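# Two mobile robots move a paper-filled crate into the yellow bay

## Task

Get the crate into the area marked with yellow tape, using either robot or both. It counts only if the crate finishes upright, lies wholly within the tape without touching or overlapping it, and still holds every piece of paper. When finished, both robots must have released it and backed away, so that nothing but the floor keeps it there. Neither robot may topple or be left leaning.

## Robot and tools

Robots. Two identical Hello Robot Stretch 3 units, r1 and r2. Each has a differential-drive base (0.33 m long, 0.34 m wide, passive omni wheel at the back), a lift on a vertical mast, and one telescoping arm that reaches out to the robot's right side, ending in a wrist and a two-finger gripper. The base cannot strafe; to move the gripper forward or back you drive the base. Turning in place pivots about the point midway between the drive wheels, 0.05 m behind the front edge. With arm retracted and wrist folded, a spin sweeps a 0.28 m radius; an unfolded level wrist reaches past that. Each robot reports everything in its own frames, so only images, lidar_m, wrist_depth_mm and head_depth_mm show where the robots are relative to each other.

Frames. Base frame: origin on the floor between the drive wheels, x forward, y left, z up. hand_pose is in this frame, located where closed fingertips meet; with all wrist joints at zero its x axis points up, y back along the arm toward the mast, z toward the rear. Odometry frame is the base frame at scene start; base_odometry counts wheel rotation, so slip shows up as travel. Heading is positive leftward, range -3.142 to 3.142.

execute_actions. Argument actions is a list holding one action or nothing (empty list just reports state and images). The action is an object keyed by robot name r1 and/or r2. Per robot you may give base, joints, contact_limits. base holds exactly one command, a relative offset from where the base last reported itself: translate_m (metres, -1 to 1, positive forward) or rotate_rad (radians, -3.2 to 3.2, positive counter-clockwise seen from above). joints is a map of absolute targets by name: lift_m 0 to 1.1 m (arm height); arm_m 0 to 0.52 m (extension); wrist_yaw_rad -1.345 to 4.42 (0 along the arm, positive toward the front, 3.0 folded over the base); wrist_pitch_rad -1.57 to 0.451 (0 level, negative tips fingertips down); wrist_roll_rad -2.911 to 2.911 (0 fingers side by side); gripper_m -0.089 to 0.179 (larger is wider; actual fingertip gap is 0.007 less when nearly shut, 0.025 less when wide, zero below 0.007); head_pan_rad -3.953 to 1.73 (0 ahead, positive left, -1.57 along the arm); head_tilt_rad -1.53 to 0.419 (negative down). contact_limits accepts only arm_m, a motor effort percent 1 to 100; the arm halts with contact_stop when effort hits it (lower is gentler, too low halts instantly), and it caps holding force until the next action. All motions in an action start at once; none runs beyond 15 s. Anything you omit may keep driving toward an earlier target. Unknown keys or out-of-range numbers reject the whole call. If a result reports a stop, the remaining motion calls in that reply are skipped. cameras picks images: r1_/r2_ head_camera, nav_camera, wrist_camera, or all (default); [] gives none. Example: {"r1": {"base": {"translate_m": 0.3}}, "r2": {"base": {"translate_m": 0.3}, "joints": {"head_pan_rad": -0.8}}}.

wait: seconds 0 to 10; commands nothing new and returns state and images. zoom_image: camera name plus region [x0, y0, x1, y1] in pixels of that camera's latest full image, at most 504 by 504. finished_scene: scene number; ends it irreversibly and reports success.

Results. base_status and joint_status give how each motion of the last accepted action ended: done (base done means wheels turned fully, slip included), off_target (resting away from target, possibly still pushing), contact_stop, time_out, torque_fault. After the last three the target is dropped; a contact-stopped arm or lift goes slack until commanded again, and a slack lift may sink under load or keep pressing. on_its_own lists uncommanded behaviour; its "held at" is the held target, not the position. motor_effort is percent of max (bracket = peak), positive toward larger joint values; wheels positive push forward; readings carry fixed bias and noise. lidar_m: 12 distances in metres from the base origin, 30-degree sectors starting straight ahead and going counter-clockwise (4th left, 7th behind, 10th right), plane 0.17 m high, range 0.15 to 12 m, "-" is nothing; it sees other robots but not glass or itself, and the mast and low lift hide some sectors. wrist_depth_mm (45 to 1000) and head_depth_mm (280 to 4000, image sideways) are 7x7 grids of median depths from top left. base_tilt in degrees (forward/right positive) has a fixed bias up to about 4. turned_by_wheels and turned_by_imu give rotation since last result.

Gripper. To grasp, command gripper_m below the object's width; to release, command at least 0.02 above where contact began. Neither reading nor done proves a grasp; squeezing too hard triggers a stall guard that loosens it.

Speed. Fast base motion (0.30 m/s, 1.9 rad/s) needs lift_m under 0.30, arm_m under 0.03, wrist_yaw_rad above 2.54; otherwise 0.10 m/s and 0.63 rad/s.

Cautions. Robots must not press against each other: once bases touch, even millimetres more counts as a hard press and ends the run. Identical drive commands can differ by up to 2.5 cm per metre, which strains a shared load and can tip a robot. Fold or unfold the wrist only with lift_m 0.32 to 0.95, wrist_pitch_rad -0.4, roll near 0; when folded the lift can go to 0.25. With wrist_yaw_rad below -0.4 keep pitch at -0.5 or lower. Arm pushes with the gripper above about 0.45 m, repeat pushes, driving while holding a fixed thing, and snagging (worst reversing) can topple the robot; if it leans, back off in small steps, free the gripper and lower the lift near 0.2. Wrist servos pushed hard shut off for 10 s. Avoid drops, slams and spilling paper. The scene keeps running while you think, and loose objects may occasionally get nudged.

Each tool is called in YAML: its name, and indented under it one key for each argument.

## Session

execute_actions:
  actions: []

Scene clock: 0.00 s.
r1.base_odometry: x=+0.000 y=+0.000 heading=+0.000 (m, m, rad; r1's odometry frame)
r1.turned_by_wheels: +0.000 (rad since the last result)
r1.turned_by_imu: +0.000 (rad since the last result)
r1.base_tilt: forward=-1.3 right=+1.0 (deg)
r1.lidar_m: 1.38 2.03 2.91 3.07 3.35 1.37 0.96 0.91 0.94 1.07 1.02 1.04
r1.head_depth_mm: 1212 1225 1242 1265 1272 1293 1315 / 1373 1385 1410 1426 1453 1470 1497 / 1568 1595 1622 1639 1671 1701 1736 / 1773 1895 1899 1948 1973 2045 2017 / 1943 2282 2311 2388 2441 2529 2231 / 1932 2741 2804 2800 2837 2872 2230 / 1935 2688 2681 2682 2626 2700 2228
r1.base_status: not commanded
r1.joint_positions: lift_m=+0.355 arm_m=+0.001 wrist_yaw_rad=+2.821 wrist_pitch_rad=-0.565 wrist_roll_rad=-0.001 gripper_m=+0.037 head_pan_rad=+0.004 head_tilt_rad=-0.021
r1.joint_status: not commanded
r1.motor_effort: left_wheel=+0 right_wheel=+1 lift_m=+33 arm_m=+1 wrist_yaw_rad=+0 wrist_pitch_rad=+6 wrist_roll_rad=+0 gripper_m=+0 head_pan_rad=+0 head_tilt_rad=+2 (%)
r1.hand_pose: x=+0.0428 y=+0.0471 z=+0.3365 quat_wxyz=(+0.303, +0.701, +0.087, +0.639) (m; r1's base frame)
r1.wrist_depth_mm: - - - - - - - / - - - - - - - / - 982 965 929 942 887 887 / 758 786 759 751 748 729 729 / 664 - 632 630 640 610 615 / 556 541 556 541 538 529 522 / 475 498 - 471 458 461 461
r2.base_odometry: x=+0.000 y=+0.000 heading=+0.000 (m, m, rad; r2's odometry frame)
r2.turned_by_wheels: +0.000 (rad since the last result)
r2.turned_by_imu: +0.000 (rad since the last result)
r2.base_tilt: forward=-0.3 right=+0.7 (deg)
r2.lidar_m: 0.95 0.89 0.80 0.80 0.95 1.78 3.07 3.32 2.02 1.73 1.06 0.94
r2.head_depth_mm: 856 859 858 859 864 865 866 / 887 890 890 893 894 896 898 / 920 923 925 925 925 932 933 / 958 963 961 963 965 973 973 / 996 998 1002 1006 1010 1011 1014 / 1045 1041 1042 1050 1055 1052 1058 / 1087 1089 1100 1097 1098 1100 1107
r2.base_status: not commanded
r2.joint_positions: lift_m=+0.453 arm_m=-0.003 wrist_yaw_rad=+2.954 wrist_pitch_rad=-0.443 wrist_roll_rad=+0.000 gripper_m=+0.037 head_pan_rad=-0.019 head_tilt_rad=-0.021
r2.joint_status: not commanded
r2.motor_effort: left_wheel=+0 right_wheel=-1 lift_m=+23 arm_m=+0 wrist_yaw_rad=-1 wrist_pitch_rad=+4 wrist_roll_rad=+0 gripper_m=-1 head_pan_rad=-1 head_tilt_rad=+2 (%)
r2.hand_pose: x=+0.0201 y=+0.0750 z=+0.4596 quat_wxyz=(+0.220, +0.701, +0.090, +0.672) (m; r2's base frame)
r2.wrist_depth_mm: 881 800 781 780 754 722 687 / 970 - 837 832 784 767 737 / - - 919 916 852 846 797 / 928 - 958 952 954 973 885 / 758 - 832 834 838 863 873 / 660 660 - 686 710 730 769 / 564 577 579 601 611 624 634
pictures: r1_head_camera (sideways: a quarter turn clockwise sets it upright), r1_nav_camera (sideways: a quarter turn counterclockwise sets it upright), r1_wrist_camera, r2_head_camera (sideways: a quarter turn clockwise sets it upright), r2_nav_camera (sideways: a quarter turn counterclockwise sets it upright), r2_wrist_camera
Images, in order (width x height): r1_head_camera 896x504, r1_nav_camera 672x504, r1_wrist_camera 644x364, r2_head_camera 896x504, r2_nav_camera 672x504, r2_wrist_camera 644x364.

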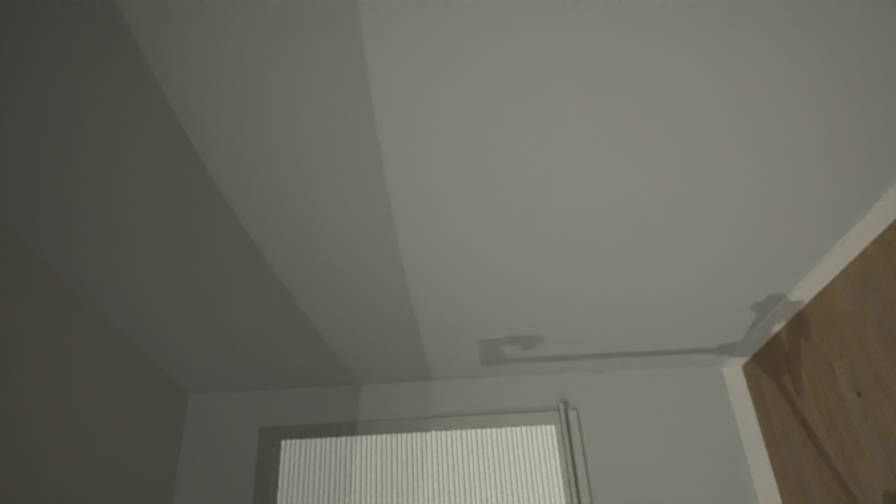

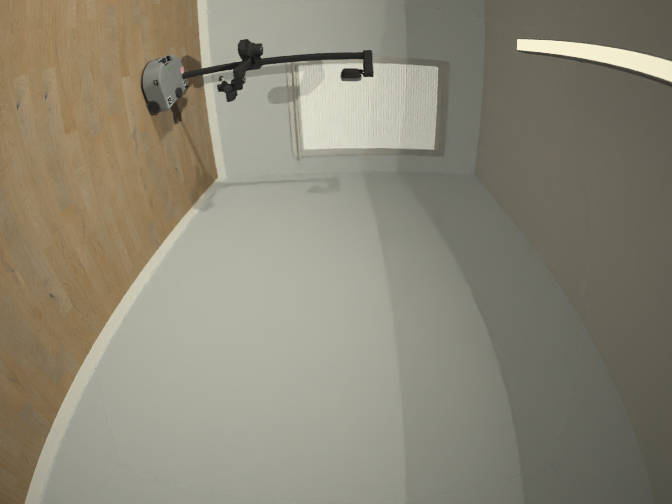

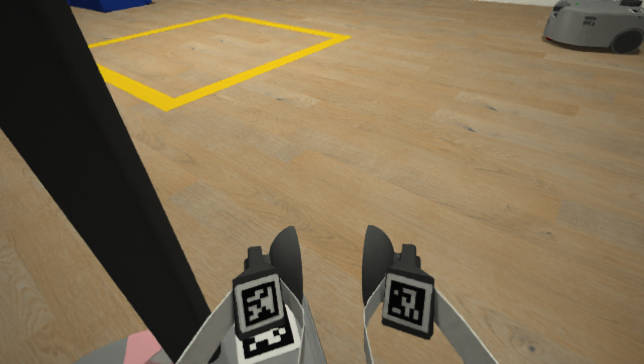

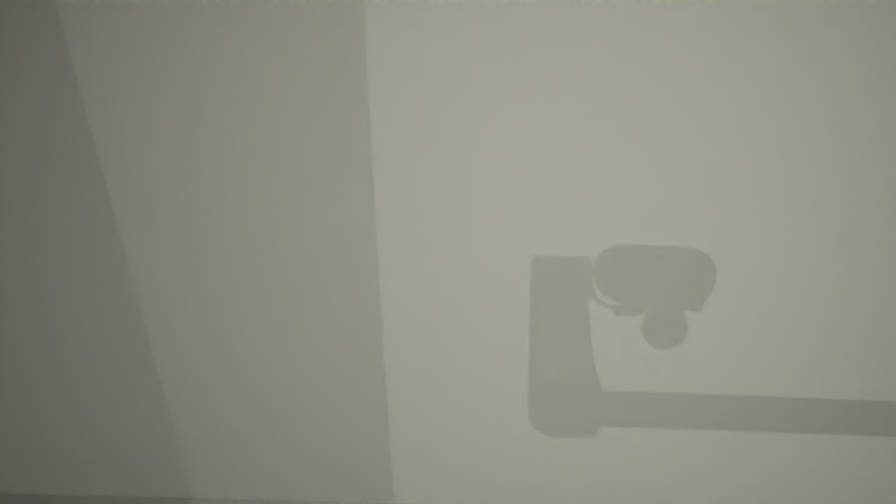

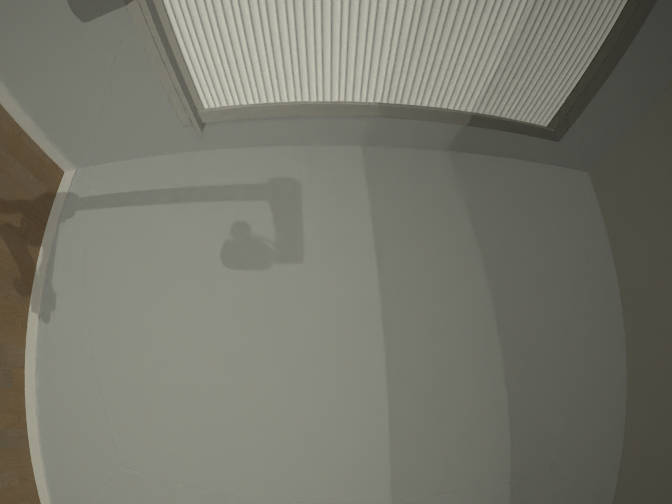

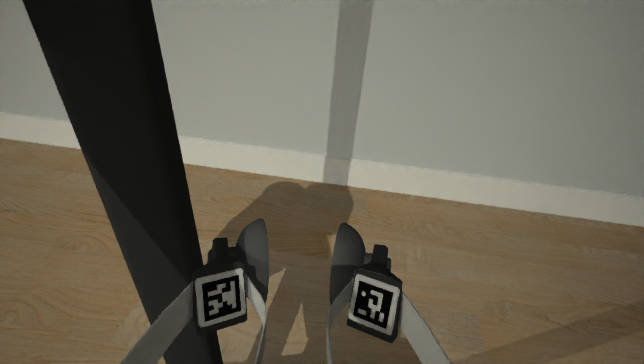

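execute_actions:
  actions:
    - {"r1":{"joints":{"head_pan_rad":1.7,"head_tilt_rad":-0.6,"lift_m":0.28}},"r2":{"joints":{"head_pan_rad":-2.9,"head_tilt_rad":-0.6,"lift_m":0.28}}}
  cameras: ["r1_head_camera","r1_nav_camera","r2_head_camera","r2_nav_camera"]

Scene clock: 5.97 s.
r1.base_odometry: x=+0.000 y=+0.000 heading=+0.000 (m, m, rad; r1's odometry frame)
r1.turned_by_wheels: +0.000 (rad since the last result)
r1.turned_by_imu: +0.000 (rad since the last result)
r1.base_tilt: forward=-1.3 right=+1.0 (deg)
r1.lidar_m: 1.38 2.02 2.92 3.09 3.35 1.37 0.96 0.91 0.94 1.08 1.02 1.05
r1.head_depth_mm: 3510 3756 3040 2208 1734 1447 1217 / 3842 - 3146 2224 1766 1452 1227 / 3636 - 3197 2278 1771 1449 1247 / 3455 3783 3205 2306 1801 1458 1242 / 3351 3624 3134 2322 1801 1488 1284 / 3165 3427 3329 2411 1891 - - / 3074 3322 - - - - -
r1.base_status: not commanded
r1.joint_positions: lift_m=+0.280 arm_m=+0.001 wrist_yaw_rad=+2.821 wrist_pitch_rad=-0.565 wrist_roll_rad=-0.001 gripper_m=+0.037 head_pan_rad=+1.693 head_tilt_rad=-0.592
r1.joint_status: all done
r1.motor_effort: left_wheel=+0(0) right_wheel=+0(0) lift_m=+27(29) arm_m=+0(0) wrist_yaw_rad=-1(0) wrist_pitch_rad=+6(6) wrist_roll_rad=+1(0) gripper_m=+0(0) head_pan_rad=+4(53) head_tilt_rad=-5(36) (%)
r1.hand_pose: x=+0.0428 y=+0.0471 z=+0.2613 quat_wxyz=(+0.303, +0.701, +0.087, +0.639) (m; r1's base frame)
r1.wrist_depth_mm: - - - - - - - / - - - - - - - / - 818 768 807 783 763 766 / 647 663 645 638 624 624 614 / 542 - 535 523 534 521 508 / 469 - - 453 455 443 441 / - - - 395 382 390 385
r2.base_odometry: x=+0.000 y=+0.000 heading=+0.000 (m, m, rad; r2's odometry frame)
r2.turned_by_wheels: +0.000 (rad since the last result)
r2.turned_by_imu: -0.001 (rad since the last result)
r2.base_tilt: forward=-0.3 right=+0.7 (deg)
r2.lidar_m: 0.95 0.89 0.79 0.80 0.95 1.78 3.09 3.35 2.02 1.73 1.06 0.94
r2.head_depth_mm: 3531 3805 3125 2340 1832 1510 1275 / 3769 - 3213 2331 1831 1507 1277 / - - 3241 2320 1837 1508 1283 / - - 3246 2344 1831 1500 1282 / 3884 - 3237 2328 1831 1500 1273 / 3502 3790 3249 2341 1815 1505 1279 / 3195 3437 3222 2343 1829 1499 1273
r2.base_status: not commanded
r2.joint_positions: lift_m=+0.281 arm_m=-0.003 wrist_yaw_rad=+2.954 wrist_pitch_rad=-0.443 wrist_roll_rad=+0.000 gripper_m=+0.037 head_pan_rad=-2.893 head_tilt_rad=-0.593
r2.joint_status: all done
r2.motor_effort: left_wheel=-1(0) right_wheel=-1(1) lift_m=+10(21) arm_m=+0(1) wrist_yaw_rad=-1(1) wrist_pitch_rad=+4(4) wrist_roll_rad=+0(0) gripper_m=+0(0) head_pan_rad=-4(47) head_tilt_rad=-2(22) (%)
r2.hand_pose: x=+0.0201 y=+0.0750 z=+0.2877 quat_wxyz=(+0.220, +0.701, +0.090, +0.672) (m; r2's base frame)
r2.wrist_depth_mm: 871 794 799 756 739 730 697 / 902 - 860 832 801 790 741 / 815 - 880 873 843 852 813 / 642 - 683 700 727 760 776 / 538 - 574 579 593 611 617 / 456 479 - 508 517 512 530 / - - - 414 426 442 453
pictures: r1_head_camera (sideways: a quarter turn clockwise sets it upright), r1_nav_camera (sideways: a quarter turn counterclockwise sets it upright), r2_head_camera (sideways: a quarter turn clockwise sets it upright), r2_nav_camera (sideways: a quarter turn counterclockwise sets it upright)
Images, in order (width x height): r1_head_camera 896x504, r1_nav_camera 672x504, r2_head_camera 896x504, r2_nav_camera 672x504.

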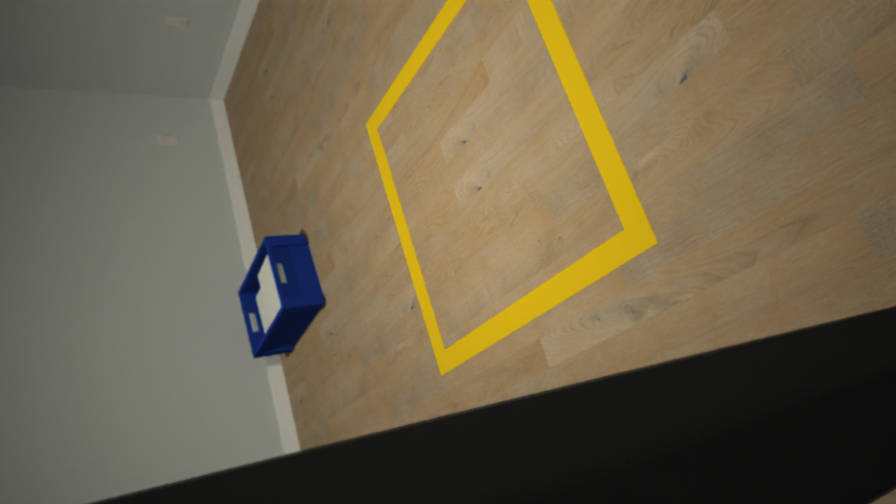

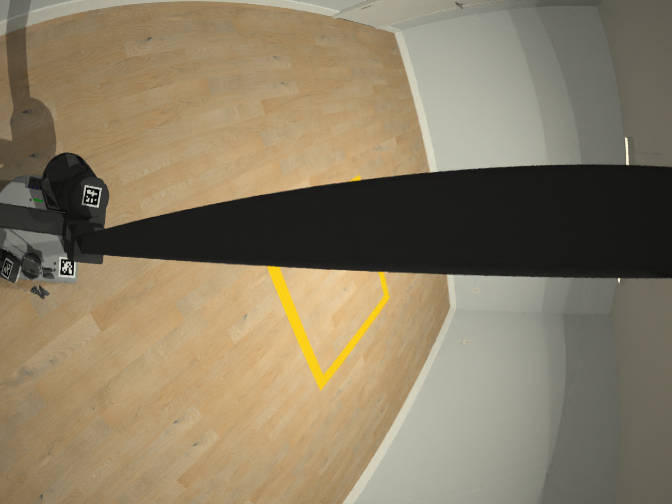

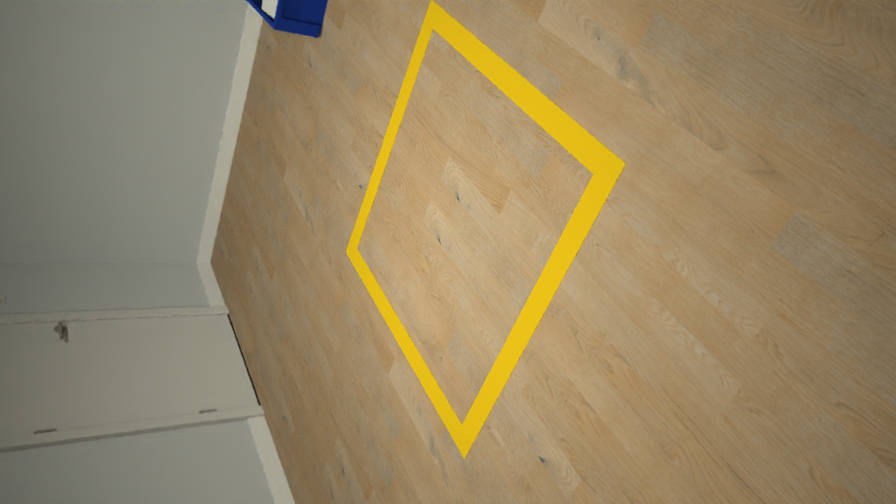

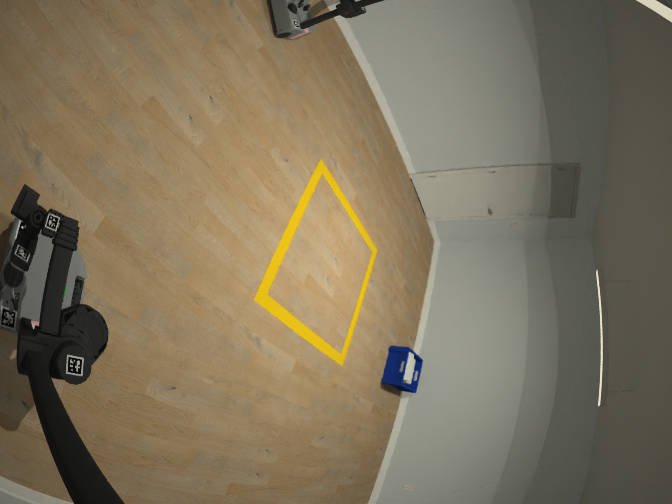

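execute_actions:
  actions:
    - {"r1":{"base":{"rotate_rad":1.5},"joints":{"head_pan_rad":0.2,"head_tilt_rad":-0.9}}}
  cameras: []

execute_actions:
  actions:
    - {"r1":{"base":{"translate_m":1}}}
  cameras: []

execute_actions:
  actions:
    - {"r1":{"base":{"translate_m":1}}}
  cameras: []

execute_actions:
  actions:
    - {"r1":{"base":{"translate_m":0.8}}}
  cameras: ["r1_head_camera","r1_nav_camera"]

Scene clock: 23.17 s.
r1.base_odometry: x=+0.000 y=+0.000 heading=+1.500 (m, m, rad; r1's odometry frame)
r1.turned_by_wheels: +1.500 (rad since the last result)
r1.turned_by_imu: +1.493 (rad since the last result)
r1.base_tilt: forward=-1.2 right=+1.0 (deg)
r1.lidar_m: 3.18 3.10 1.49 0.99 0.91 0.92 1.10 1.02 1.03 1.29 2.02 2.88
r1.head_depth_mm: 2872 2260 1883 1591 1392 1231 1102 / 2964 2318 1895 1601 1403 1239 1107 / 2992 2342 1933 1626 1409 1248 1117 / 2872 2386 1934 1643 1420 1252 1125 / 2874 2386 1968 1661 1429 1266 1125 / 3128 2411 1982 1671 1452 1273 1135 / 3082 2486 2020 1690 1462 1276 1142
r1.base_status: done
r1.joint_positions: lift_m=+0.280 arm_m=+0.001 wrist_yaw_rad=+2.821 wrist_pitch_rad=-0.565 wrist_roll_rad=-0.001 gripper_m=+0.037 head_pan_rad=+0.207 head_tilt_rad=-0.889
r1.joint_status: all done
r1.motor_effort: left_wheel=-3(11) right_wheel=+3(12) lift_m=+26(26) arm_m=+0(0) wrist_yaw_rad=-1(1) wrist_pitch_rad=+6(6) wrist_roll_rad=+0(1) gripper_m=+0(1) head_pan_rad=-5(55) head_tilt_rad=-6(30) (%)
r1.hand_pose: x=+0.0428 y=+0.0471 z=+0.2613 quat_wxyz=(+0.303, +0.701, +0.087, +0.639) (m; r1's base frame)
r1.wrist_depth_mm: - 854 - - - - - / - 891 - - - - - / - 822 788 770 780 772 758 / 637 665 635 631 633 614 621 / 547 - 541 528 532 523 509 / 467 - - 455 459 443 441 / - - - 398 380 391 390
r2.base_odometry: x=+0.000 y=+0.000 heading=+0.000 (m, m, rad; r2's odometry frame)
r2.turned_by_wheels: +0.000 (rad since the last result)
r2.turned_by_imu: -0.001 (rad since the last result)
r2.base_tilt: forward=-0.3 right=+0.7 (deg)
r2.lidar_m: 0.95 0.89 0.80 0.80 0.95 1.78 3.09 3.33 2.02 1.73 1.06 0.94
r2.head_depth_mm: 3491 3817 3169 2344 1831 1506 1285 / 3774 - 3235 2321 1833 1502 1280 / - - 3250 2340 1834 1502 1274 / - - 3228 2322 1817 1495 1273 / 3878 - 3232 2350 1824 1498 1278 / 3522 3797 3208 2324 1818 1504 1281 / 3191 3440 3266 2318 1825 1504 1280
r2.base_status: not commanded
r2.joint_positions: lift_m=+0.281 arm_m=-0.003 wrist_yaw_rad=+2.954 wrist_pitch_rad=-0.443 wrist_roll_rad=+0.000 gripper_m=+0.037 head_pan_rad=-2.893 head_tilt_rad=-0.593
r2.joint_status: not commanded
r2.motor_effort: left_wheel=+0(0) right_wheel=-1(1) lift_m=+10(10) arm_m=+0(0) wrist_yaw_rad=+0(0) wrist_pitch_rad=+4(4) wrist_roll_rad=+0(0) gripper_m=+0(1) head_pan_rad=-5(4) head_tilt_rad=-2(2) (%)
r2.hand_pose: x=+0.0201 y=+0.0750 z=+0.2877 quat_wxyz=(+0.220, +0.701, +0.090, +0.672) (m; r2's base frame)
r2.wrist_depth_mm: 892 826 777 778 726 726 699 / 908 - 837 835 784 776 753 / 787 - 852 843 843 829 815 / 641 - 679 719 722 750 784 / 542 - 580 591 603 607 623 / 462 478 - 509 516 508 525 / - - - 415 426 441 453
pictures: none
No camera images: the call's "cameras" was empty. Leave "cameras" out to get every camera's image.

Scene clock: 28.33 s.
r1.base_odometry: x=+0.071 y=+0.997 heading=+1.500 (m, m, rad; r1's odometry frame)
r1.turned_by_wheels: +0.000 (rad since the last result)
r1.turned_by_imu: +0.002 (rad since the last result)
r1.base_tilt: forward=-1.3 right=+0.9 (deg)
r1.lidar_m: 2.86 2.16 2.44 1.63 1.51 1.53 1.92 1.82 1.84 1.66 2.24 2.27
r1.head_depth_mm: 2809 2275 1881 1594 1391 1223 1104 / 2952 2290 1898 1615 1401 1239 1103 / 2898 2382 1914 1610 1409 1242 1110 / 2821 2382 1947 1641 1412 1252 1119 / 2718 2251 1949 1653 1444 1253 1131 / 2591 2250 2002 1681 1436 1270 1135 / 2565 2483 2024 1695 1457 1278 1140
r1.base_status: done
r1.joint_positions: lift_m=+0.280 arm_m=+0.001 wrist_yaw_rad=+2.821 wrist_pitch_rad=-0.566 wrist_roll_rad=-0.001 gripper_m=+0.037 head_pan_rad=+0.207 head_tilt_rad=-0.890
r1.joint_status: not commanded
r1.motor_effort: left_wheel=-3(10) right_wheel=+3(12) lift_m=+27(27) arm_m=+0(0) wrist_yaw_rad=-1(0) wrist_pitch_rad=+6(6) wrist_roll_rad=+0(1) gripper_m=+1(0) head_pan_rad=-5(4) head_tilt_rad=-5(6) (%)
r1.hand_pose: x=+0.0428 y=+0.0470 z=+0.2613 quat_wxyz=(+0.303, +0.701, +0.087, +0.639) (m; r1's base frame)
r1.wrist_depth_mm: - - - - - - - / - - - - - - - / - 839 818 785 789 750 750 / 638 671 642 631 618 612 610 / 547 - 538 530 531 517 506 / 463 - - 450 463 445 437 / - - - 399 383 387 387
r2.base_odometry: x=+0.000 y=+0.000 heading=+0.000 (m, m, rad; r2's odometry frame)
r2.turned_by_wheels: +0.000 (rad since the last result)
r2.turned_by_imu: -0.001 (rad since the last result)
r2.base_tilt: forward=-0.3 right=+0.7 (deg)
r2.lidar_m: 0.95 0.90 0.80 0.80 0.95 1.78 3.08 1.66 2.97 1.73 1.06 0.94
r2.head_depth_mm: 3533 3830 3160 2331 1828 1507 1273 / 3771 3995 3217 2358 1834 1500 1288 / 3982 - 3247 2341 1824 1502 1278 / - - 3242 2350 1825 1507 1276 / 3861 - 3255 2322 1833 1507 1279 / 3447 3750 3193 2337 1831 1500 1274 / 3198 3429 3227 2069 1820 1507 1278
r2.base_status: not commanded
r2.joint_positions: lift_m=+0.281 arm_m=-0.003 wrist_yaw_rad=+2.954 wrist_pitch_rad=-0.443 wrist_roll_rad=+0.000 gripper_m=+0.037 head_pan_rad=-2.893 head_tilt_rad=-0.593
r2.joint_status: not commanded
r2.motor_effort: left_wheel=+0(0) right_wheel=-1(1) lift_m=+10(10) arm_m=+0(0) wrist_yaw_rad=-1(0) wrist_pitch_rad=+4(4) wrist_roll_rad=+0(0) gripper_m=+0(1) head_pan_rad=-4(4) head_tilt_rad=-2(2) (%)
r2.hand_pose: x=+0.0201 y=+0.0750 z=+0.2877 quat_wxyz=(+0.220, +0.701, +0.090, +0.672) (m; r2's base frame)
r2.wrist_depth_mm: 865 818 780 747 742 699 695 / 920 - 862 802 781 776 748 / 793 - 860 866 851 831 809 / 651 - 694 697 731 759 783 / 530 - 589 576 588 602 627 / 464 482 - 502 509 511 520 / - - - 416 425 440 457
pictures: none
No camera images: the call's "cameras" was empty. Leave "cameras" out to get every camera's image.

Scene clock: 33.50 s.
r1.base_odometry: x=+0.142 y=+1.995 heading=+1.500 (m, m, rad; r1's odometry frame)
r1.turned_by_wheels: +0.000 (rad since the last result)
r1.turned_by_imu: +0.002 (rad since the last result)
r1.base_tilt: forward=-1.2 right=+1.0 (deg)
r1.lidar_m: 2.09 1.32 2.16 2.25 2.11 2.14 2.70 2.61 1.82 1.78 1.64 1.66
r1.head_depth_mm: 2186 2221 1897 1602 1384 1229 1103 / 2365 2321 1918 1628 1399 1240 1110 / 2220 2378 1905 1616 1420 1237 1111 / 2130 2303 1957 1640 1415 1257 1122 / 2020 2294 1957 1651 1434 1265 1123 / 1930 2198 1806 1687 1449 1269 1134 / 1841 2057 1691 1649 1464 1277 1137
r1.base_status: done
r1.joint_positions: lift_m=+0.280 arm_m=+0.001 wrist_yaw_rad=+2.821 wrist_pitch_rad=-0.566 wrist_roll_rad=-0.001 gripper_m=+0.037 head_pan_rad=+0.207 head_tilt_rad=-0.890
r1.joint_status: not commanded
r1.motor_effort: left_wheel=-3(9) right_wheel=+3(11) lift_m=+27(27) arm_m=+0(0) wrist_yaw_rad=-1(1) wrist_pitch_rad=+6(6) wrist_roll_rad=+0(1) gripper_m=+0(0) head_pan_rad=-6(5) head_tilt_rad=-5(5) (%)
r1.hand_pose: x=+0.0428 y=+0.0470 z=+0.2613 quat_wxyz=(+0.303, +0.701, +0.087, +0.639) (m; r1's base frame)
r1.wrist_depth_mm: - - - - - - - / - - - - - - - / - 832 798 792 776 772 756 / 642 661 644 622 616 609 604 / 548 - 533 527 527 522 511 / 469 - - 451 459 444 441 / - - - 399 384 389 386
r2.base_odometry: x=+0.000 y=+0.000 heading=+0.000 (m, m, rad; r2's odometry frame)
r2.turned_by_wheels: +0.000 (rad since the last result)
r2.turned_by_imu: -0.001 (rad since the last result)
r2.base_tilt: forward=-0.3 right=+0.7 (deg)
r2.lidar_m: 0.95 0.90 0.79 0.80 0.95 1.77 1.85 3.32 2.97 1.74 1.06 0.94
r2.head_depth_mm: 3522 3860 3143 2333 1834 1501 1284 / 3738 - 3238 2255 1830 1504 1276 / 3934 - 2053 2099 1833 1509 1273 / - - 3222 2247 1824 1509 1276 / 3885 - 3173 2330 1836 1508 1278 / 3532 3785 3216 2342 1833 1496 1279 / 3206 3436 3211 2332 1828 1506 1275
r2.base_status: not commanded
r2.joint_positions: lift_m=+0.281 arm_m=-0.003 wrist_yaw_rad=+2.954 wrist_pitch_rad=-0.443 wrist_roll_rad=+0.000 gripper_m=+0.037 head_pan_rad=-2.893 head_tilt_rad=-0.593
r2.joint_status: not commanded
r2.motor_effort: left_wheel=+0(0) right_wheel=-1(1) lift_m=+10(10) arm_m=+0(0) wrist_yaw_rad=-1(1) wrist_pitch_rad=+4(4) wrist_roll_rad=+0(0) gripper_m=-1(1) head_pan_rad=-5(4) head_tilt_rad=-2(2) (%)
r2.hand_pose: x=+0.0201 y=+0.0750 z=+0.2877 quat_wxyz=(+0.220, +0.701, +0.090, +0.672) (m; r2's base frame)
r2.wrist_depth_mm: 895 795 805 766 737 719 672 / 943 - 864 833 811 785 772 / 776 - 834 876 834 837 810 / 640 - 686 687 721 744 784 / 531 - 574 595 596 614 619 / 456 483 - 511 521 510 528 / - - - 414 430 449 451
pictures: none
No camera images: the call's "cameras" was empty. Leave "cameras" out to get every camera's image.

Scene clock: 38.00 s.
r1.base_odometry: x=+0.199 y=+2.793 heading=+1.500 (m, m, rad; r1's odometry frame)
r1.turned_by_wheels: +0.000 (rad since the last result)
r1.turned_by_imu: +0.002 (rad since the last result)
r1.base_tilt: forward=-1.2 right=+1.0 (deg)
r1.lidar_m: 1.49 1.50 0.75 0.89 2.59 2.63 3.30 3.24 1.90 1.26 1.17 1.18
r1.head_depth_mm: 1558 1723 1803 1608 1390 1225 1095 / 1625 1885 1913 1600 1392 1237 1108 / 1546 1793 1909 1634 1414 1244 1118 / 1483 1706 1895 1639 1425 1255 1124 / 1412 1623 1840 1661 1434 1260 1127 / 1342 1527 1757 1680 1441 1269 1140 / 1296 1456 1682 1694 1460 1284 1142
r1.base_status: done
r1.joint_positions: lift_m=+0.280 arm_m=+0.001 wrist_yaw_rad=+2.821 wrist_pitch_rad=-0.566 wrist_roll_rad=-0.001 gripper_m=+0.037 head_pan_rad=+0.207 head_tilt_rad=-0.890
r1.joint_status: not commanded
r1.motor_effort: left_wheel=-3(8) right_wheel=+4(13) lift_m=+27(27) arm_m=+0(0) wrist_yaw_rad=+0(1) wrist_pitch_rad=+6(6) wrist_roll_rad=+0(0) gripper_m=+1(1) head_pan_rad=-5(4) head_tilt_rad=-6(5) (%)
r1.hand_pose: x=+0.0428 y=+0.0470 z=+0.2612 quat_wxyz=(+0.303, +0.701, +0.087, +0.639) (m; r1's base frame)
r1.wrist_depth_mm: - - - 844 879 - - / - - - 895 917 - - / - 816 824 807 781 764 752 / 661 661 633 623 622 619 605 / 547 - 540 526 530 513 516 / 469 - - 457 461 450 438 / - - - 398 382 387 388
r2.base_odometry: x=+0.000 y=+0.000 heading=+0.000 (m, m, rad; r2's odometry frame)
r2.turned_by_wheels: +0.000 (rad since the last result)
r2.turned_by_imu: -0.001 (rad since the last result)
r2.base_tilt: forward=-0.3 right=+0.7 (deg)
r2.lidar_m: 0.95 0.89 0.80 0.80 0.95 1.78 2.31 3.33 2.96 1.73 1.06 0.94
r2.head_depth_mm: 3517 3841 3140 2346 1834 1494 1282 / 3821 - 3215 2353 1838 1509 1281 / 3939 - 3264 2338 1833 1503 1279 / - - 3257 2328 1827 1497 1281 / 3847 - 3212 2356 1824 1500 1278 / 3514 3807 3210 2328 1836 1498 1278 / 3188 3442 3208 2335 1828 1503 1273
r2.base_status: not commanded
r2.joint_positions: lift_m=+0.281 arm_m=-0.003 wrist_yaw_rad=+2.954 wrist_pitch_rad=-0.443 wrist_roll_rad=+0.000 gripper_m=+0.037 head_pan_rad=-2.893 head_tilt_rad=-0.593
r2.joint_status: not commanded
r2.motor_effort: left_wheel=+0(0) right_wheel=-1(1) lift_m=+10(10) arm_m=+0(0) wrist_yaw_rad=-1(0) wrist_pitch_rad=+4(4) wrist_roll_rad=+0(0) gripper_m=-1(1) head_pan_rad=-4(5) head_tilt_rad=-3(2) (%)
r2.hand_pose: x=+0.0201 y=+0.0750 z=+0.2877 quat_wxyz=(+0.220, +0.701, +0.090, +0.672) (m; r2's base frame)
r2.wrist_depth_mm: 871 796 785 752 741 714 678 / 943 - 853 831 795 774 746 / 784 - 850 882 854 853 806 / 637 - 671 699 729 761 784 / 524 - 582 588 605 612 643 / 463 484 - 505 513 513 525 / - - - 418 428 442 450
pictures: r1_head_camera (sideways: a quarter turn clockwise sets it upright), r1_nav_camera (sideways: a quarter turn counterclockwise sets it upright)
Images, in order (width x height): r1_head_camera 896x504, r1_nav_camera 672x504.

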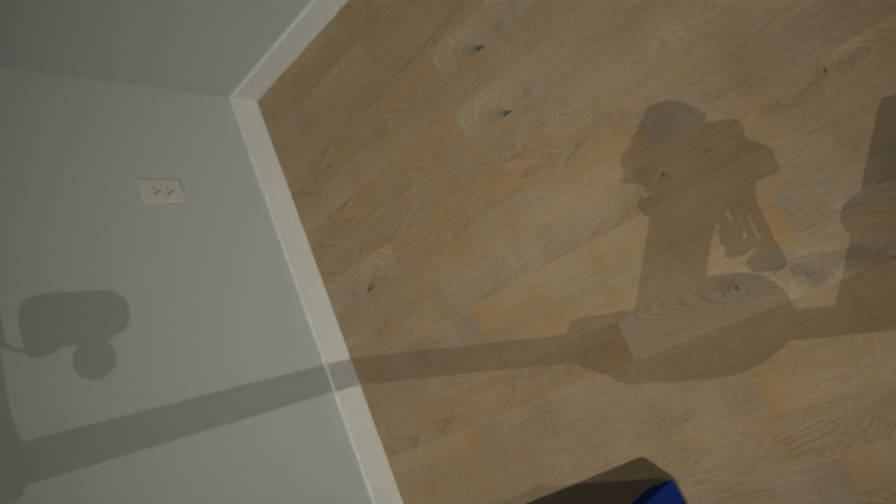

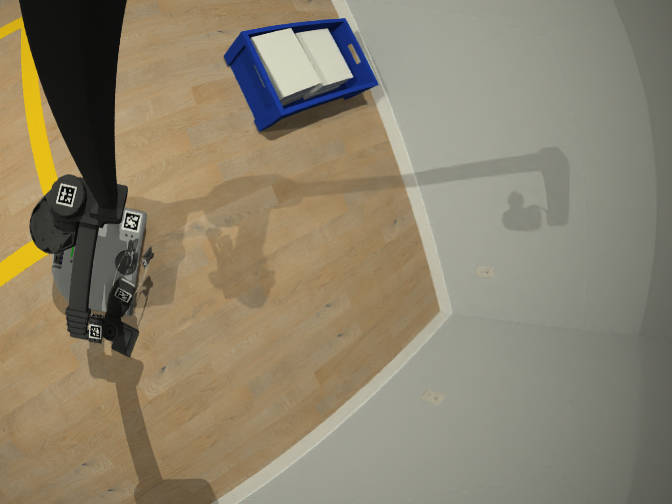

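execute_actions:
  actions:
    - {"r1":{"base":{"rotate_rad":0.3}}}
  cameras: []

execute_actions:
  actions:
    - {"r1":{"base":{"translate_m":0.8}}}
  cameras: []

execute_actions:
  actions:
    - {"r1":{"base":{"rotate_rad":-2.77},"joints":{"head_pan_rad":-1.57,"head_tilt_rad":-1.1}}}
  cameras: []

execute_actions:
  actions:
    - {"r1":{"joints":{"lift_m":0.65,"wrist_pitch_rad":-0.4}}}
  cameras: []

execute_actions:
  actions:
    - {"r1":{"joints":{"wrist_yaw_rad":0,"arm_m":0.2,"gripper_m":0}}}
  cameras: ["r1_head_camera","r1_nav_camera"]

Scene clock: 48.10 s.
r1.base_odometry: x=+0.199 y=+2.793 heading=+1.799 (m, m, rad; r1's odometry frame)
r1.turned_by_wheels: +0.300 (rad since the last result)
r1.turned_by_imu: +0.298 (rad since the last result)
r1.base_tilt: forward=-1.2 right=+0.9 (deg)
r1.lidar_m: 1.51 0.75 0.80 2.59 2.57 2.87 3.25 2.24 1.42 1.17 1.17 1.30
r1.head_depth_mm: 1425 1649 1847 1602 1396 1222 1101 / 1394 1618 1837 1623 1394 1234 1114 / 1371 1586 1832 1619 1414 1248 1118 / 1352 1563 1803 1651 1420 1248 1125 / 1332 1540 1792 1666 1427 1259 1132 / 1314 1525 1768 1616 1392 1274 1134 / 1293 1488 1682 1511 1293 1276 1141
r1.base_status: done
r1.joint_positions: lift_m=+0.280 arm_m=+0.001 wrist_yaw_rad=+2.821 wrist_pitch_rad=-0.566 wrist_roll_rad=-0.001 gripper_m=+0.037 head_pan_rad=+0.207 head_tilt_rad=-0.890
r1.joint_status: not commanded
r1.motor_effort: left_wheel=-3(12) right_wheel=+3(11) lift_m=+27(27) arm_m=+0(1) wrist_yaw_rad=+0(0) wrist_pitch_rad=+6(6) wrist_roll_rad=+0(0) gripper_m=+1(0) head_pan_rad=-5(4) head_tilt_rad=-6(6) (%)
r1.hand_pose: x=+0.0428 y=+0.0470 z=+0.2612 quat_wxyz=(+0.303, +0.701, +0.087, +0.639) (m; r1's base frame)
r1.wrist_depth_mm: - - - - 823 736 - / - - - - 861 772 - / - 831 804 786 786 747 771 / 652 661 641 634 626 615 614 / 539 - 528 526 527 516 521 / 461 - - 453 458 440 440 / - - - 390 380 390 388
r2.base_odometry: x=+0.000 y=+0.000 heading=+0.000 (m, m, rad; r2's odometry frame)
r2.turned_by_wheels: +0.000 (rad since the last result)
r2.turned_by_imu: -0.001 (rad since the last result)
r2.base_tilt: forward=-0.3 right=+0.7 (deg)
r2.lidar_m: 0.95 0.90 0.79 0.80 0.95 1.77 2.31 3.34 2.97 1.73 1.06 0.94
r2.head_depth_mm: 3488 3796 3155 2341 1827 1508 1286 / 3709 - 3270 2343 1827 1504 1279 / 3968 - 3195 2336 1833 1501 1276 / - - 3196 2338 1845 1499 1277 / 3881 - 3224 2347 1834 1501 1278 / 3500 3777 3213 2340 1826 1502 1276 / 3219 3419 3175 2334 1833 1500 1279
r2.base_status: not commanded
r2.joint_positions: lift_m=+0.281 arm_m=-0.003 wrist_yaw_rad=+2.954 wrist_pitch_rad=-0.443 wrist_roll_rad=+0.000 gripper_m=+0.037 head_pan_rad=-2.893 head_tilt_rad=-0.593
r2.joint_status: not commanded
r2.motor_effort: left_wheel=+0(1) right_wheel=-1(1) lift_m=+10(10) arm_m=+0(0) wrist_yaw_rad=-2(0) wrist_pitch_rad=+4(4) wrist_roll_rad=+0(0) gripper_m=+0(0) head_pan_rad=-4(4) head_tilt_rad=-2(2) (%)
r2.hand_pose: x=+0.0201 y=+0.0750 z=+0.2877 quat_wxyz=(+0.220, +0.701, +0.090, +0.672) (m; r2's base frame)
r2.wrist_depth_mm: 861 778 795 756 727 720 690 / 922 - 892 825 814 759 774 / 795 - 890 872 845 824 793 / 648 - 673 705 716 757 772 / 539 - 564 584 598 622 618 / 468 478 - 497 513 513 514 / - - - 417 426 444 453
pictures: none
No camera images: the call's "cameras" was empty. Leave "cameras" out to get every camera's image.

Scene clock: 52.60 s.
r1.base_odometry: x=+0.018 y=+3.572 heading=+1.799 (m, m, rad; r1's odometry frame)
r1.turned_by_wheels: +0.000 (rad since the last result)
r1.turned_by_imu: +0.002 (rad since the last result)
r1.base_tilt: forward=-1.2 right=+0.9 (deg)
r1.lidar_m: 0.76 0.75 0.69 0.54 0.52 3.16 4.00 2.11 1.10 0.91 0.90 0.91
r1.head_depth_mm: 688 806 964 1213 1383 1217 1104 / 675 788 941 1168 1377 1235 1110 / 669 776 924 1144 1364 1250 1117 / 660 761 903 1116 1356 1259 1124 / 648 748 884 1082 1355 1259 1136 / 641 738 868 1061 1347 1279 1136 / 629 725 853 1035 1314 1284 1147
r1.base_status: done
r1.joint_positions: lift_m=+0.280 arm_m=+0.001 wrist_yaw_rad=+2.821 wrist_pitch_rad=-0.566 wrist_roll_rad=-0.001 gripper_m=+0.037 head_pan_rad=+0.207 head_tilt_rad=-0.890
r1.joint_status: not commanded
r1.motor_effort: left_wheel=-3(9) right_wheel=+3(14) lift_m=+27(27) arm_m=+0(0) wrist_yaw_rad=+0(0) wrist_pitch_rad=+6(6) wrist_roll_rad=+0(1) gripper_m=-1(0) head_pan_rad=-6(6) head_tilt_rad=-6(6) (%)
r1.hand_pose: x=+0.0428 y=+0.0470 z=+0.2612 quat_wxyz=(+0.303, +0.701, +0.087, +0.639) (m; r1's base frame)
r1.wrist_depth_mm: - 847 893 893 849 670 561 / - 556 601 796 904 732 600 / - 578 660 756 786 736 616 / 652 622 629 629 621 616 607 / 542 - 534 531 525 514 510 / 465 - - 453 459 449 444 / - - - 392 383 392 385
r2.base_odometry: x=+0.000 y=+0.000 heading=+0.000 (m, m, rad; r2's odometry frame)
r2.turned_by_wheels: +0.000 (rad since the last result)
r2.turned_by_imu: -0.001 (rad since the last result)
r2.base_tilt: forward=-0.3 right=+0.7 (deg)
r2.lidar_m: 0.95 0.90 0.80 0.80 0.95 1.78 3.09 3.34 2.96 1.73 1.06 0.94
r2.head_depth_mm: 3495 3825 3117 2357 1828 1513 1283 / 3772 - 3243 2340 1824 1503 1282 / 3937 - 3217 2353 1830 1502 1270 / - - 3198 2336 1822 1501 1282 / 3881 - 3256 2322 1830 1505 1275 / 3518 3786 3188 2349 1820 1494 1278 / 3199 3439 3213 2333 1817 1512 1274
r2.base_status: not commanded
r2.joint_positions: lift_m=+0.281 arm_m=-0.003 wrist_yaw_rad=+2.954 wrist_pitch_rad=-0.443 wrist_roll_rad=+0.000 gripper_m=+0.037 head_pan_rad=-2.893 head_tilt_rad=-0.593
r2.joint_status: not commanded
r2.motor_effort: left_wheel=+0(1) right_wheel=-1(1) lift_m=+10(10) arm_m=+0(0) wrist_yaw_rad=-1(1) wrist_pitch_rad=+5(4) wrist_roll_rad=+0(0) gripper_m=+0(0) head_pan_rad=-5(3) head_tilt_rad=-3(2) (%)
r2.hand_pose: x=+0.0201 y=+0.0750 z=+0.2877 quat_wxyz=(+0.220, +0.701, +0.090, +0.672) (m; r2's base frame)
r2.wrist_depth_mm: 879 796 776 755 730 698 675 / 926 - 835 842 802 781 750 / 790 - 862 851 837 839 806 / 640 - 685 685 741 781 778 / 540 - 578 579 605 603 637 / 457 479 - 498 507 507 526 / - - - 414 428 443 452
pictures: none
No camera images: the call's "cameras" was empty. Leave "cameras" out to get every camera's image.

Scene clock: 55.57 s.
r1.base_odometry: x=+0.018 y=+3.572 heading=-0.971 (m, m, rad; r1's odometry frame)
r1.turned_by_wheels: -2.770 (rad since the last result)
r1.turned_by_imu: -2.763 (rad since the last result)
r1.base_tilt: forward=-1.2 right=+0.9 (deg)
r1.lidar_m: 2.95 1.24 0.93 0.90 0.94 0.77 0.75 0.78 0.56 0.52 2.98 4.11
r1.head_depth_mm: 2001 1729 1340 1249 1284 1177 - / 2003 1755 1348 1229 1284 1211 - / 2036 1784 1326 1223 1288 - - / 2059 1785 1589 1411 1302 1187 1108 / 2057 1811 1616 1446 1320 1200 1105 / 2078 1825 1615 1451 1327 1218 1110 / 2126 1853 1637 1462 1323 1222 1124
r1.base_status: done
r1.joint_positions: lift_m=+0.280 arm_m=+0.001 wrist_yaw_rad=+2.821 wrist_pitch_rad=-0.566 wrist_roll_rad=-0.001 gripper_m=+0.037 head_pan_rad=-1.563 head_tilt_rad=-1.087
r1.joint_status: all done
r1.motor_effort: left_wheel=+3(15) right_wheel=-3(9) lift_m=+27(27) arm_m=-1(0) wrist_yaw_rad=-1(0) wrist_pitch_rad=+6(6) wrist_roll_rad=+0(0) gripper_m=+1(1) head_pan_rad=-5(54) head_tilt_rad=-7(30) (%)
r1.hand_pose: x=+0.0428 y=+0.0469 z=+0.2612 quat_wxyz=(+0.303, +0.701, +0.087, +0.639) (m; r1's base frame)
r1.wrist_depth_mm: - 775 799 927 945 - - / - 852 882 961 - - - / - 819 807 788 763 783 770 / 651 659 639 631 626 613 613 / 545 - 537 525 530 516 515 / 467 - - 448 459 442 441 / - - - 388 382 386 385
r2.base_odometry: x=+0.000 y=+0.000 heading=+0.000 (m, m, rad; r2's odometry frame)
r2.turned_by_wheels: +0.000 (rad since the last result)
r2.turned_by_imu: -0.001 (rad since the last result)
r2.base_tilt: forward=-0.2 right=+0.7 (deg)
r2.lidar_m: 0.95 0.90 0.79 0.80 0.95 1.78 3.09 3.34 2.96 1.73 1.06 0.94
r2.head_depth_mm: 3513 3815 3150 2337 1825 1510 1284 / 3745 - 3214 2316 1826 1504 1281 / 3995 - 3261 2318 1845 1515 1278 / - - 3219 2318 1830 1509 1275 / 3879 - 3215 2330 1828 1514 1281 / 3536 3776 3212 2330 1824 1503 1274 / 3205 3452 3201 2353 1826 1497 1272
r2.base_status: not commanded
r2.joint_positions: lift_m=+0.281 arm_m=-0.003 wrist_yaw_rad=+2.954 wrist_pitch_rad=-0.443 wrist_roll_rad=+0.000 gripper_m=+0.037 head_pan_rad=-2.893 head_tilt_rad=-0.593
r2.joint_status: not commanded
r2.motor_effort: left_wheel=+0(0) right_wheel=-1(1) lift_m=+10(10) arm_m=+0(0) wrist_yaw_rad=+0(1) wrist_pitch_rad=+4(4) wrist_roll_rad=+0(0) gripper_m=-1(1) head_pan_rad=-4(4) head_tilt_rad=-2(3) (%)
r2.hand_pose: x=+0.0201 y=+0.0750 z=+0.2877 quat_wxyz=(+0.220, +0.701, +0.090, +0.672) (m; r2's base frame)
r2.wrist_depth_mm: 855 805 769 754 737 705 708 / 925 - 862 802 817 748 753 / 807 - 838 849 843 831 791 / 639 - 670 694 725 772 767 / 536 - 583 593 596 616 627 / 457 474 - 506 491 524 520 / - - - 418 432 435 459
pictures: none
No camera images: the call's "cameras" was empty. Leave "cameras" out to get every camera's image.

Scene clock: 59.77 s.
r1.base_odometry: x=+0.018 y=+3.572 heading=-0.971 (m, m, rad; r1's odometry frame)
r1.turned_by_wheels: +0.000 (rad since the last result)
r1.turned_by_imu: +0.000 (rad since the last result)
r1.base_tilt: forward=-1.3 right=+1.0 (deg)
r1.lidar_m: 2.95 1.24 0.93 0.90 0.94 0.78 0.75 0.78 0.56 0.52 3.00 4.11
r1.head_depth_mm: 1994 1743 1355 1253 1312 - - / 1999 1761 1354 1230 1322 1200 - / 2023 1769 1332 1221 1309 - - / 2030 1792 1589 1418 1321 1203 1096 / 2066 1834 1613 1441 1307 1202 1112 / 2092 1822 1627 1460 1321 1211 1115 / 2118 1843 1620 1476 1328 1219 1119
r1.base_status: not commanded
r1.joint_positions: lift_m=+0.650 arm_m=+0.001 wrist_yaw_rad=+2.821 wrist_pitch_rad=-0.418 wrist_roll_rad=-0.001 gripper_m=+0.037 head_pan_rad=-1.563 head_tilt_rad=-1.087
r1.joint_status: all done
r1.motor_effort: left_wheel=+3(3) right_wheel=-3(2) lift_m=+39(41) arm_m=+0(0) wrist_yaw_rad=+0(0) wrist_pitch_rad=+8(9) wrist_roll_rad=+1(1) gripper_m=-1(1) head_pan_rad=-6(5) head_tilt_rad=-7(7) (%)
r1.hand_pose: x=+0.0494 y=+0.0669 z=+0.6624 quat_wxyz=(+0.255, +0.706, +0.035, +0.660) (m; r1's base frame)
r1.wrist_depth_mm: - 774 816 854 967 - - / - 814 869 945 - - - / - 873 932 - - - - / - 961 - - - - - / 934 - - - - - - / 967 - - - - 973 980 / 873 - 834 840 806 809 834
r2.base_odometry: x=+0.000 y=+0.000 heading=+0.000 (m, m, rad; r2's odometry frame)
r2.turned_by_wheels: +0.000 (rad since the last result)
r2.turned_by_imu: -0.001 (rad since the last result)
r2.base_tilt: forward=-0.3 right=+0.8 (deg)
r2.lidar_m: 0.95 0.90 0.79 0.80 0.95 1.78 3.08 3.35 2.97 1.74 1.06 0.94
r2.head_depth_mm: 3501 3836 3115 2336 1828 1508 1286 / 3765 - 3259 2334 1838 1506 1282 / 3913 - 3261 2345 1828 1503 1282 / - - 3256 2340 1831 1500 1280 / 3872 - 3229 2308 1827 1504 1272 / 3475 3782 3224 2353 1834 1494 1273 / 3191 3465 3232 2311 1837 1502 1269
r2.base_status: not commanded
r2.joint_positions: lift_m=+0.281 arm_m=-0.003 wrist_yaw_rad=+2.954 wrist_pitch_rad=-0.443 wrist_roll_rad=+0.000 gripper_m=+0.037 head_pan_rad=-2.893 head_tilt_rad=-0.593
r2.joint_status: not commanded
r2.motor_effort: left_wheel=+0(0) right_wheel=-1(1) lift_m=+10(10) arm_m=+0(0) wrist_yaw_rad=-1(1) wrist_pitch_rad=+4(4) wrist_roll_rad=+0(0) gripper_m=+0(0) head_pan_rad=-4(5) head_tilt_rad=-2(2) (%)
r2.hand_pose: x=+0.0201 y=+0.0750 z=+0.2877 quat_wxyz=(+0.220, +0.701, +0.090, +0.672) (m; r2's base frame)
r2.wrist_depth_mm: 888 795 781 776 732 718 692 / 906 - 861 839 795 788 751 / 809 - 879 858 833 821 797 / 647 - 683 693 722 755 775 / 531 - 587 597 590 613 623 / 468 478 - 512 507 516 525 / - - - 413 427 435 451
pictures: none
No camera images: the call's "cameras" was empty. Leave "cameras" out to get every camera's image.

Scene clock: 62.47 s.
r1.base_odometry: x=+0.018 y=+3.572 heading=-0.971 (m, m, rad; r1's odometry frame)
r1.turned_by_wheels: +0.000 (rad since the last result)
r1.turned_by_imu: +0.000 (rad since the last result)
r1.base_tilt: forward=-1.3 right=+1.0 (deg)
r1.lidar_m: 2.95 1.24 0.93 0.90 0.94 0.77 0.75 0.77 0.56 0.52 2.99 4.12
r1.head_depth_mm: 1995 1733 1350 1254 - - - / 2005 1761 1617 1247 1281 1212 - / 2041 1793 1663 1255 1289 1220 - / 2050 1798 1597 1411 1301 1195 1101 / 2087 1798 1602 1456 1300 1205 1108 / 2104 1823 1627 1469 1323 1209 1109 / 2135 1830 1632 1470 1333 1225 1122
r1.base_status: not commanded
r1.joint_positions: lift_m=+0.650 arm_m=+0.200 wrist_yaw_rad=+0.002 wrist_pitch_rad=-0.418 wrist_roll_rad=-0.001 gripper_m=+0.000 head_pan_rad=-1.563 head_tilt_rad=-1.087
r1.joint_status: all done
r1.motor_effort: left_wheel=+3(3) right_wheel=-2(3) lift_m=+39(39) arm_m=+3(1) wrist_yaw_rad=-1(4) wrist_pitch_rad=+8(8) wrist_roll_rad=+0(0) gripper_m=-3(76) head_pan_rad=-4(6) head_tilt_rad=-7(8) (%)
r1.hand_pose: x=-0.0212 y=-0.5691 z=+0.6624 quat_wxyz=(+0.692, +0.148, -0.691, -0.146) (m; r1's base frame)
r1.wrist_depth_mm: - - - - - - 935 / - - - - - - 950 / - - - - - - 911 / - - - - - - 925 / - - - - - - 907 / - - - - - 934 843 / 855 848 850 618 603 654 640
r2.base_odometry: x=+0.000 y=+0.000 heading=+0.000 (m, m, rad; r2's odometry frame)
r2.turned_by_wheels: +0.000 (rad since the last result)
r2.turned_by_imu: -0.001 (rad since the last result)
r2.base_tilt: forward=-0.3 right=+0.7 (deg)
r2.lidar_m: 0.95 0.89 0.79 0.80 0.95 1.78 3.08 3.36 2.97 1.73 1.06 0.94
r2.head_depth_mm: 3515 3829 3109 2351 1838 1505 1283 / 3689 - 3221 2338 1838 1520 1280 / 3960 - 3210 2339 1824 1504 1278 / - - 3236 2346 1827 1506 1275 / 3938 - 3222 2346 1831 1500 1277 / 3488 3805 3217 2342 1828 1506 1275 / 3239 3447 3224 2343 1824 1501 1269
r2.base_status: not commanded
r2.joint_positions: lift_m=+0.281 arm_m=-0.003 wrist_yaw_rad=+2.954 wrist_pitch_rad=-0.443 wrist_roll_rad=+0.000 gripper_m=+0.037 head_pan_rad=-2.893 head_tilt_rad=-0.593
r2.joint_status: not commanded
r2.motor_effort: left_wheel=+0(1) right_wheel=-1(1) lift_m=+10(10) arm_m=+0(0) wrist_yaw_rad=-1(1) wrist_pitch_rad=+4(4) wrist_roll_rad=+0(0) gripper_m=+0(1) head_pan_rad=-4(3) head_tilt_rad=-2(2) (%)
r2.hand_pose: x=+0.0201 y=+0.0750 z=+0.2877 quat_wxyz=(+0.220, +0.701, +0.090, +0.672) (m; r2's base frame)
r2.wrist_depth_mm: 907 815 790 755 735 702 704 / 914 - 852 857 798 767 751 / 802 - 868 865 841 828 799 / 642 - 680 698 749 740 764 / 527 - 585 571 591 604 625 / 458 484 - 499 507 512 529 / - - - 415 428 445 446
pictures: r1_head_camera (sideways: a quarter turn clockwise sets it upright), r1_nav_camera (sideways: a quarter turn counterclockwise sets it upright)
Images, in order (width x height): r1_head_camera 896x504, r1_nav_camera 672x504.

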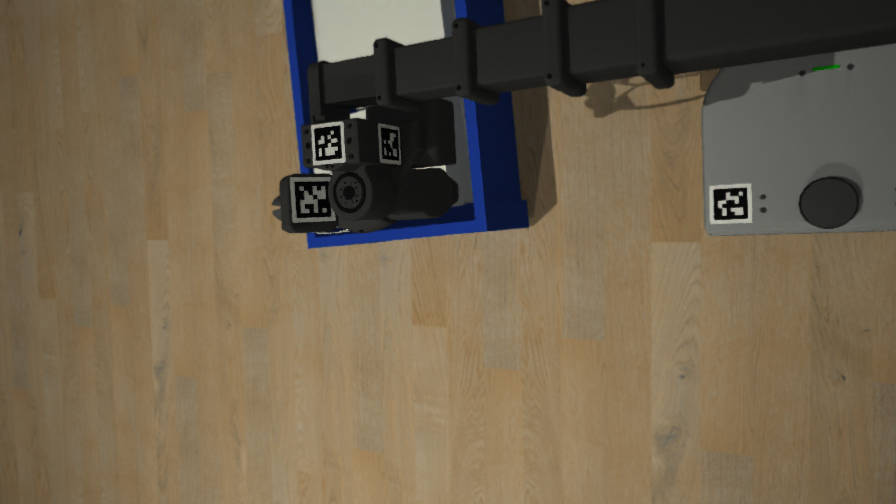

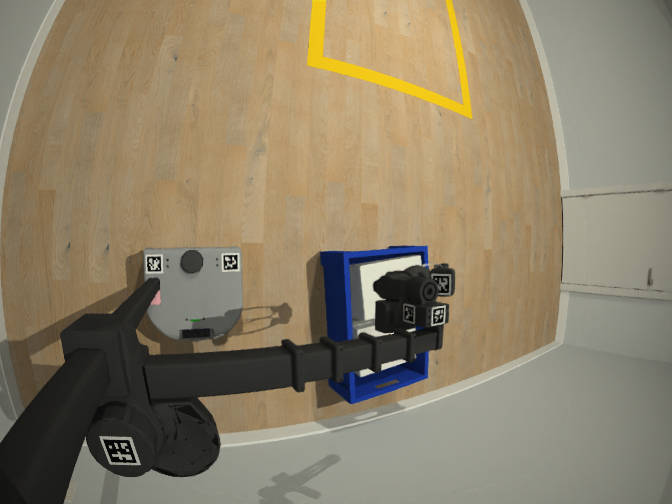

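execute_actions:
  actions:
    - {"r1":{"base":{"translate_m":0.04},"joints":{"wrist_pitch_rad":-1.5,"arm_m":0.5,"gripper_m":0.1,"lift_m":0.62}}}
  cameras: ["r1_head_camera","r1_wrist_camera"]

Scene clock: 71.10 s.
r1.base_odometry: x=+0.040 y=+3.539 heading=-0.970 (m, m, rad; r1's odometry frame)
r1.turned_by_wheels: +0.000 (rad since the last result)
r1.turned_by_imu: +0.000 (rad since the last result)
r1.base_tilt: forward=-1.2 right=+1.0 (deg)
r1.lidar_m: 3.00 1.24 0.93 0.90 0.94 0.81 0.79 0.78 0.56 0.52 2.99 4.07
r1.head_depth_mm: 1983 1730 1333 1259 1290 - - / 2021 1788 1319 1216 1273 1208 - / 2053 - 1324 1220 1283 1208 - / 2061 1801 1563 1448 1300 1197 1101 / 2067 1805 1615 1446 1309 1200 1110 / 2096 1828 1634 1459 1323 1210 1116 / 2092 1824 1621 1457 1327 1218 1116
r1.base_status: done
r1.joint_positions: lift_m=+0.620 arm_m=+0.500 wrist_yaw_rad=+0.000 wrist_pitch_rad=-1.496 wrist_roll_rad=-0.001 gripper_m=+0.100 head_pan_rad=-1.563 head_tilt_rad=-1.087
r1.joint_status: all done
r1.motor_effort: left_wheel=+3(10) right_wheel=-3(6) lift_m=+26(37) arm_m=+4(0) wrist_yaw_rad=-1(2) wrist_pitch_rad=-1(8) wrist_roll_rad=+0(0) gripper_m=+0(80) head_pan_rad=-4(5) head_tilt_rad=-7(8) (%)
r1.hand_pose: x=-0.0216 y=-0.6397 z=+0.5016 quat_wxyz=(+0.519, +0.481, -0.518, -0.481) (m; r1's base frame)
r1.wrist_depth_mm: 653 645 642 437 442 463 492 / 644 652 652 457 448 492 486 / 654 657 651 647 441 489 488 / 661 667 644 655 443 482 491 / 664 664 664 662 445 548 570 / 671 665 656 678 489 457 650 / 667 677 672 661 652 662 657
r2.base_odometry: x=+0.000 y=+0.000 heading=+0.000 (m, m, rad; r2's odometry frame)
r2.turned_by_wheels: +0.000 (rad since the last result)
r2.turned_by_imu: -0.001 (rad since the last result)
r2.base_tilt: forward=-0.3 right=+0.7 (deg)
r2.lidar_m: 0.95 0.89 0.79 0.80 0.95 1.78 3.08 3.33 2.96 1.73 1.06 0.94
r2.head_depth_mm: 3572 3823 3147 2364 1828 1506 1284 / 3744 - 3229 2348 1818 1508 1283 / 3885 - 3219 2320 1823 1503 1284 / - - 3216 2321 1828 1502 1279 / 3883 - 3233 2339 1816 1506 1279 / 3501 3755 3241 2332 1828 1498 1272 / 3210 3417 3205 2313 1826 1495 1283
r2.base_status: not commanded
r2.joint_positions: lift_m=+0.281 arm_m=-0.003 wrist_yaw_rad=+2.954 wrist_pitch_rad=-0.443 wrist_roll_rad=+0.000 gripper_m=+0.037 head_pan_rad=-2.893 head_tilt_rad=-0.593
r2.joint_status: not commanded
r2.motor_effort: left_wheel=+0(1) right_wheel=-1(1) lift_m=+10(10) arm_m=+0(0) wrist_yaw_rad=-1(1) wrist_pitch_rad=+4(4) wrist_roll_rad=+0(0) gripper_m=+1(1) head_pan_rad=-5(4) head_tilt_rad=-2(2) (%)
r2.hand_pose: x=+0.0201 y=+0.0750 z=+0.2877 quat_wxyz=(+0.220, +0.701, +0.090, +0.672) (m; r2's base frame)
r2.wrist_depth_mm: 882 814 782 780 742 743 686 / 935 - 870 819 802 796 761 / 788 - 864 870 857 837 820 / 637 - 667 709 724 758 793 / 522 - 570 593 592 622 643 / 457 476 - 502 505 507 523 / - - - 418 420 441 448
pictures: r1_head_camera (sideways: a quarter turn clockwise sets it upright), r1_wrist_camera
Images, in order (width x height): r1_head_camera 896x504, r1_wrist_camera 644x364.

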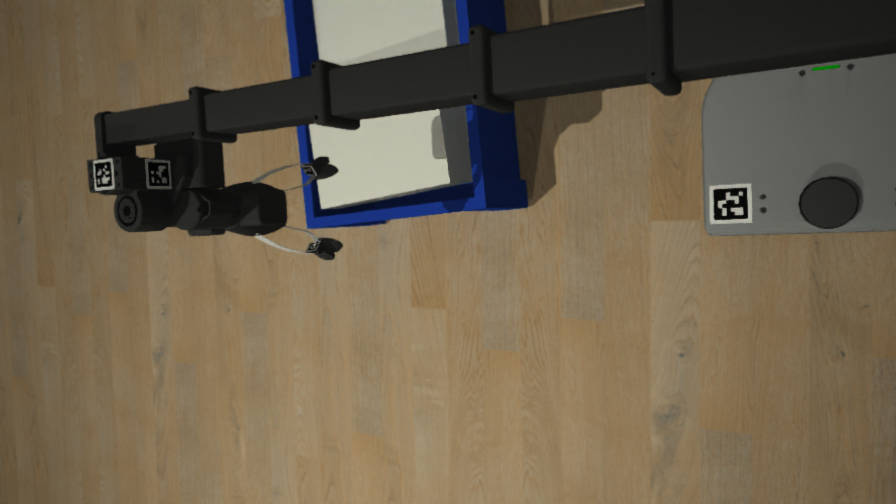

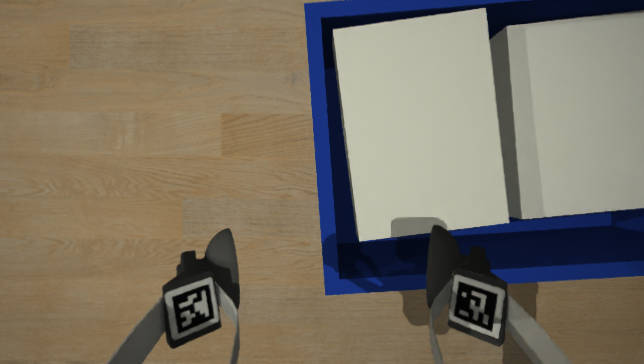

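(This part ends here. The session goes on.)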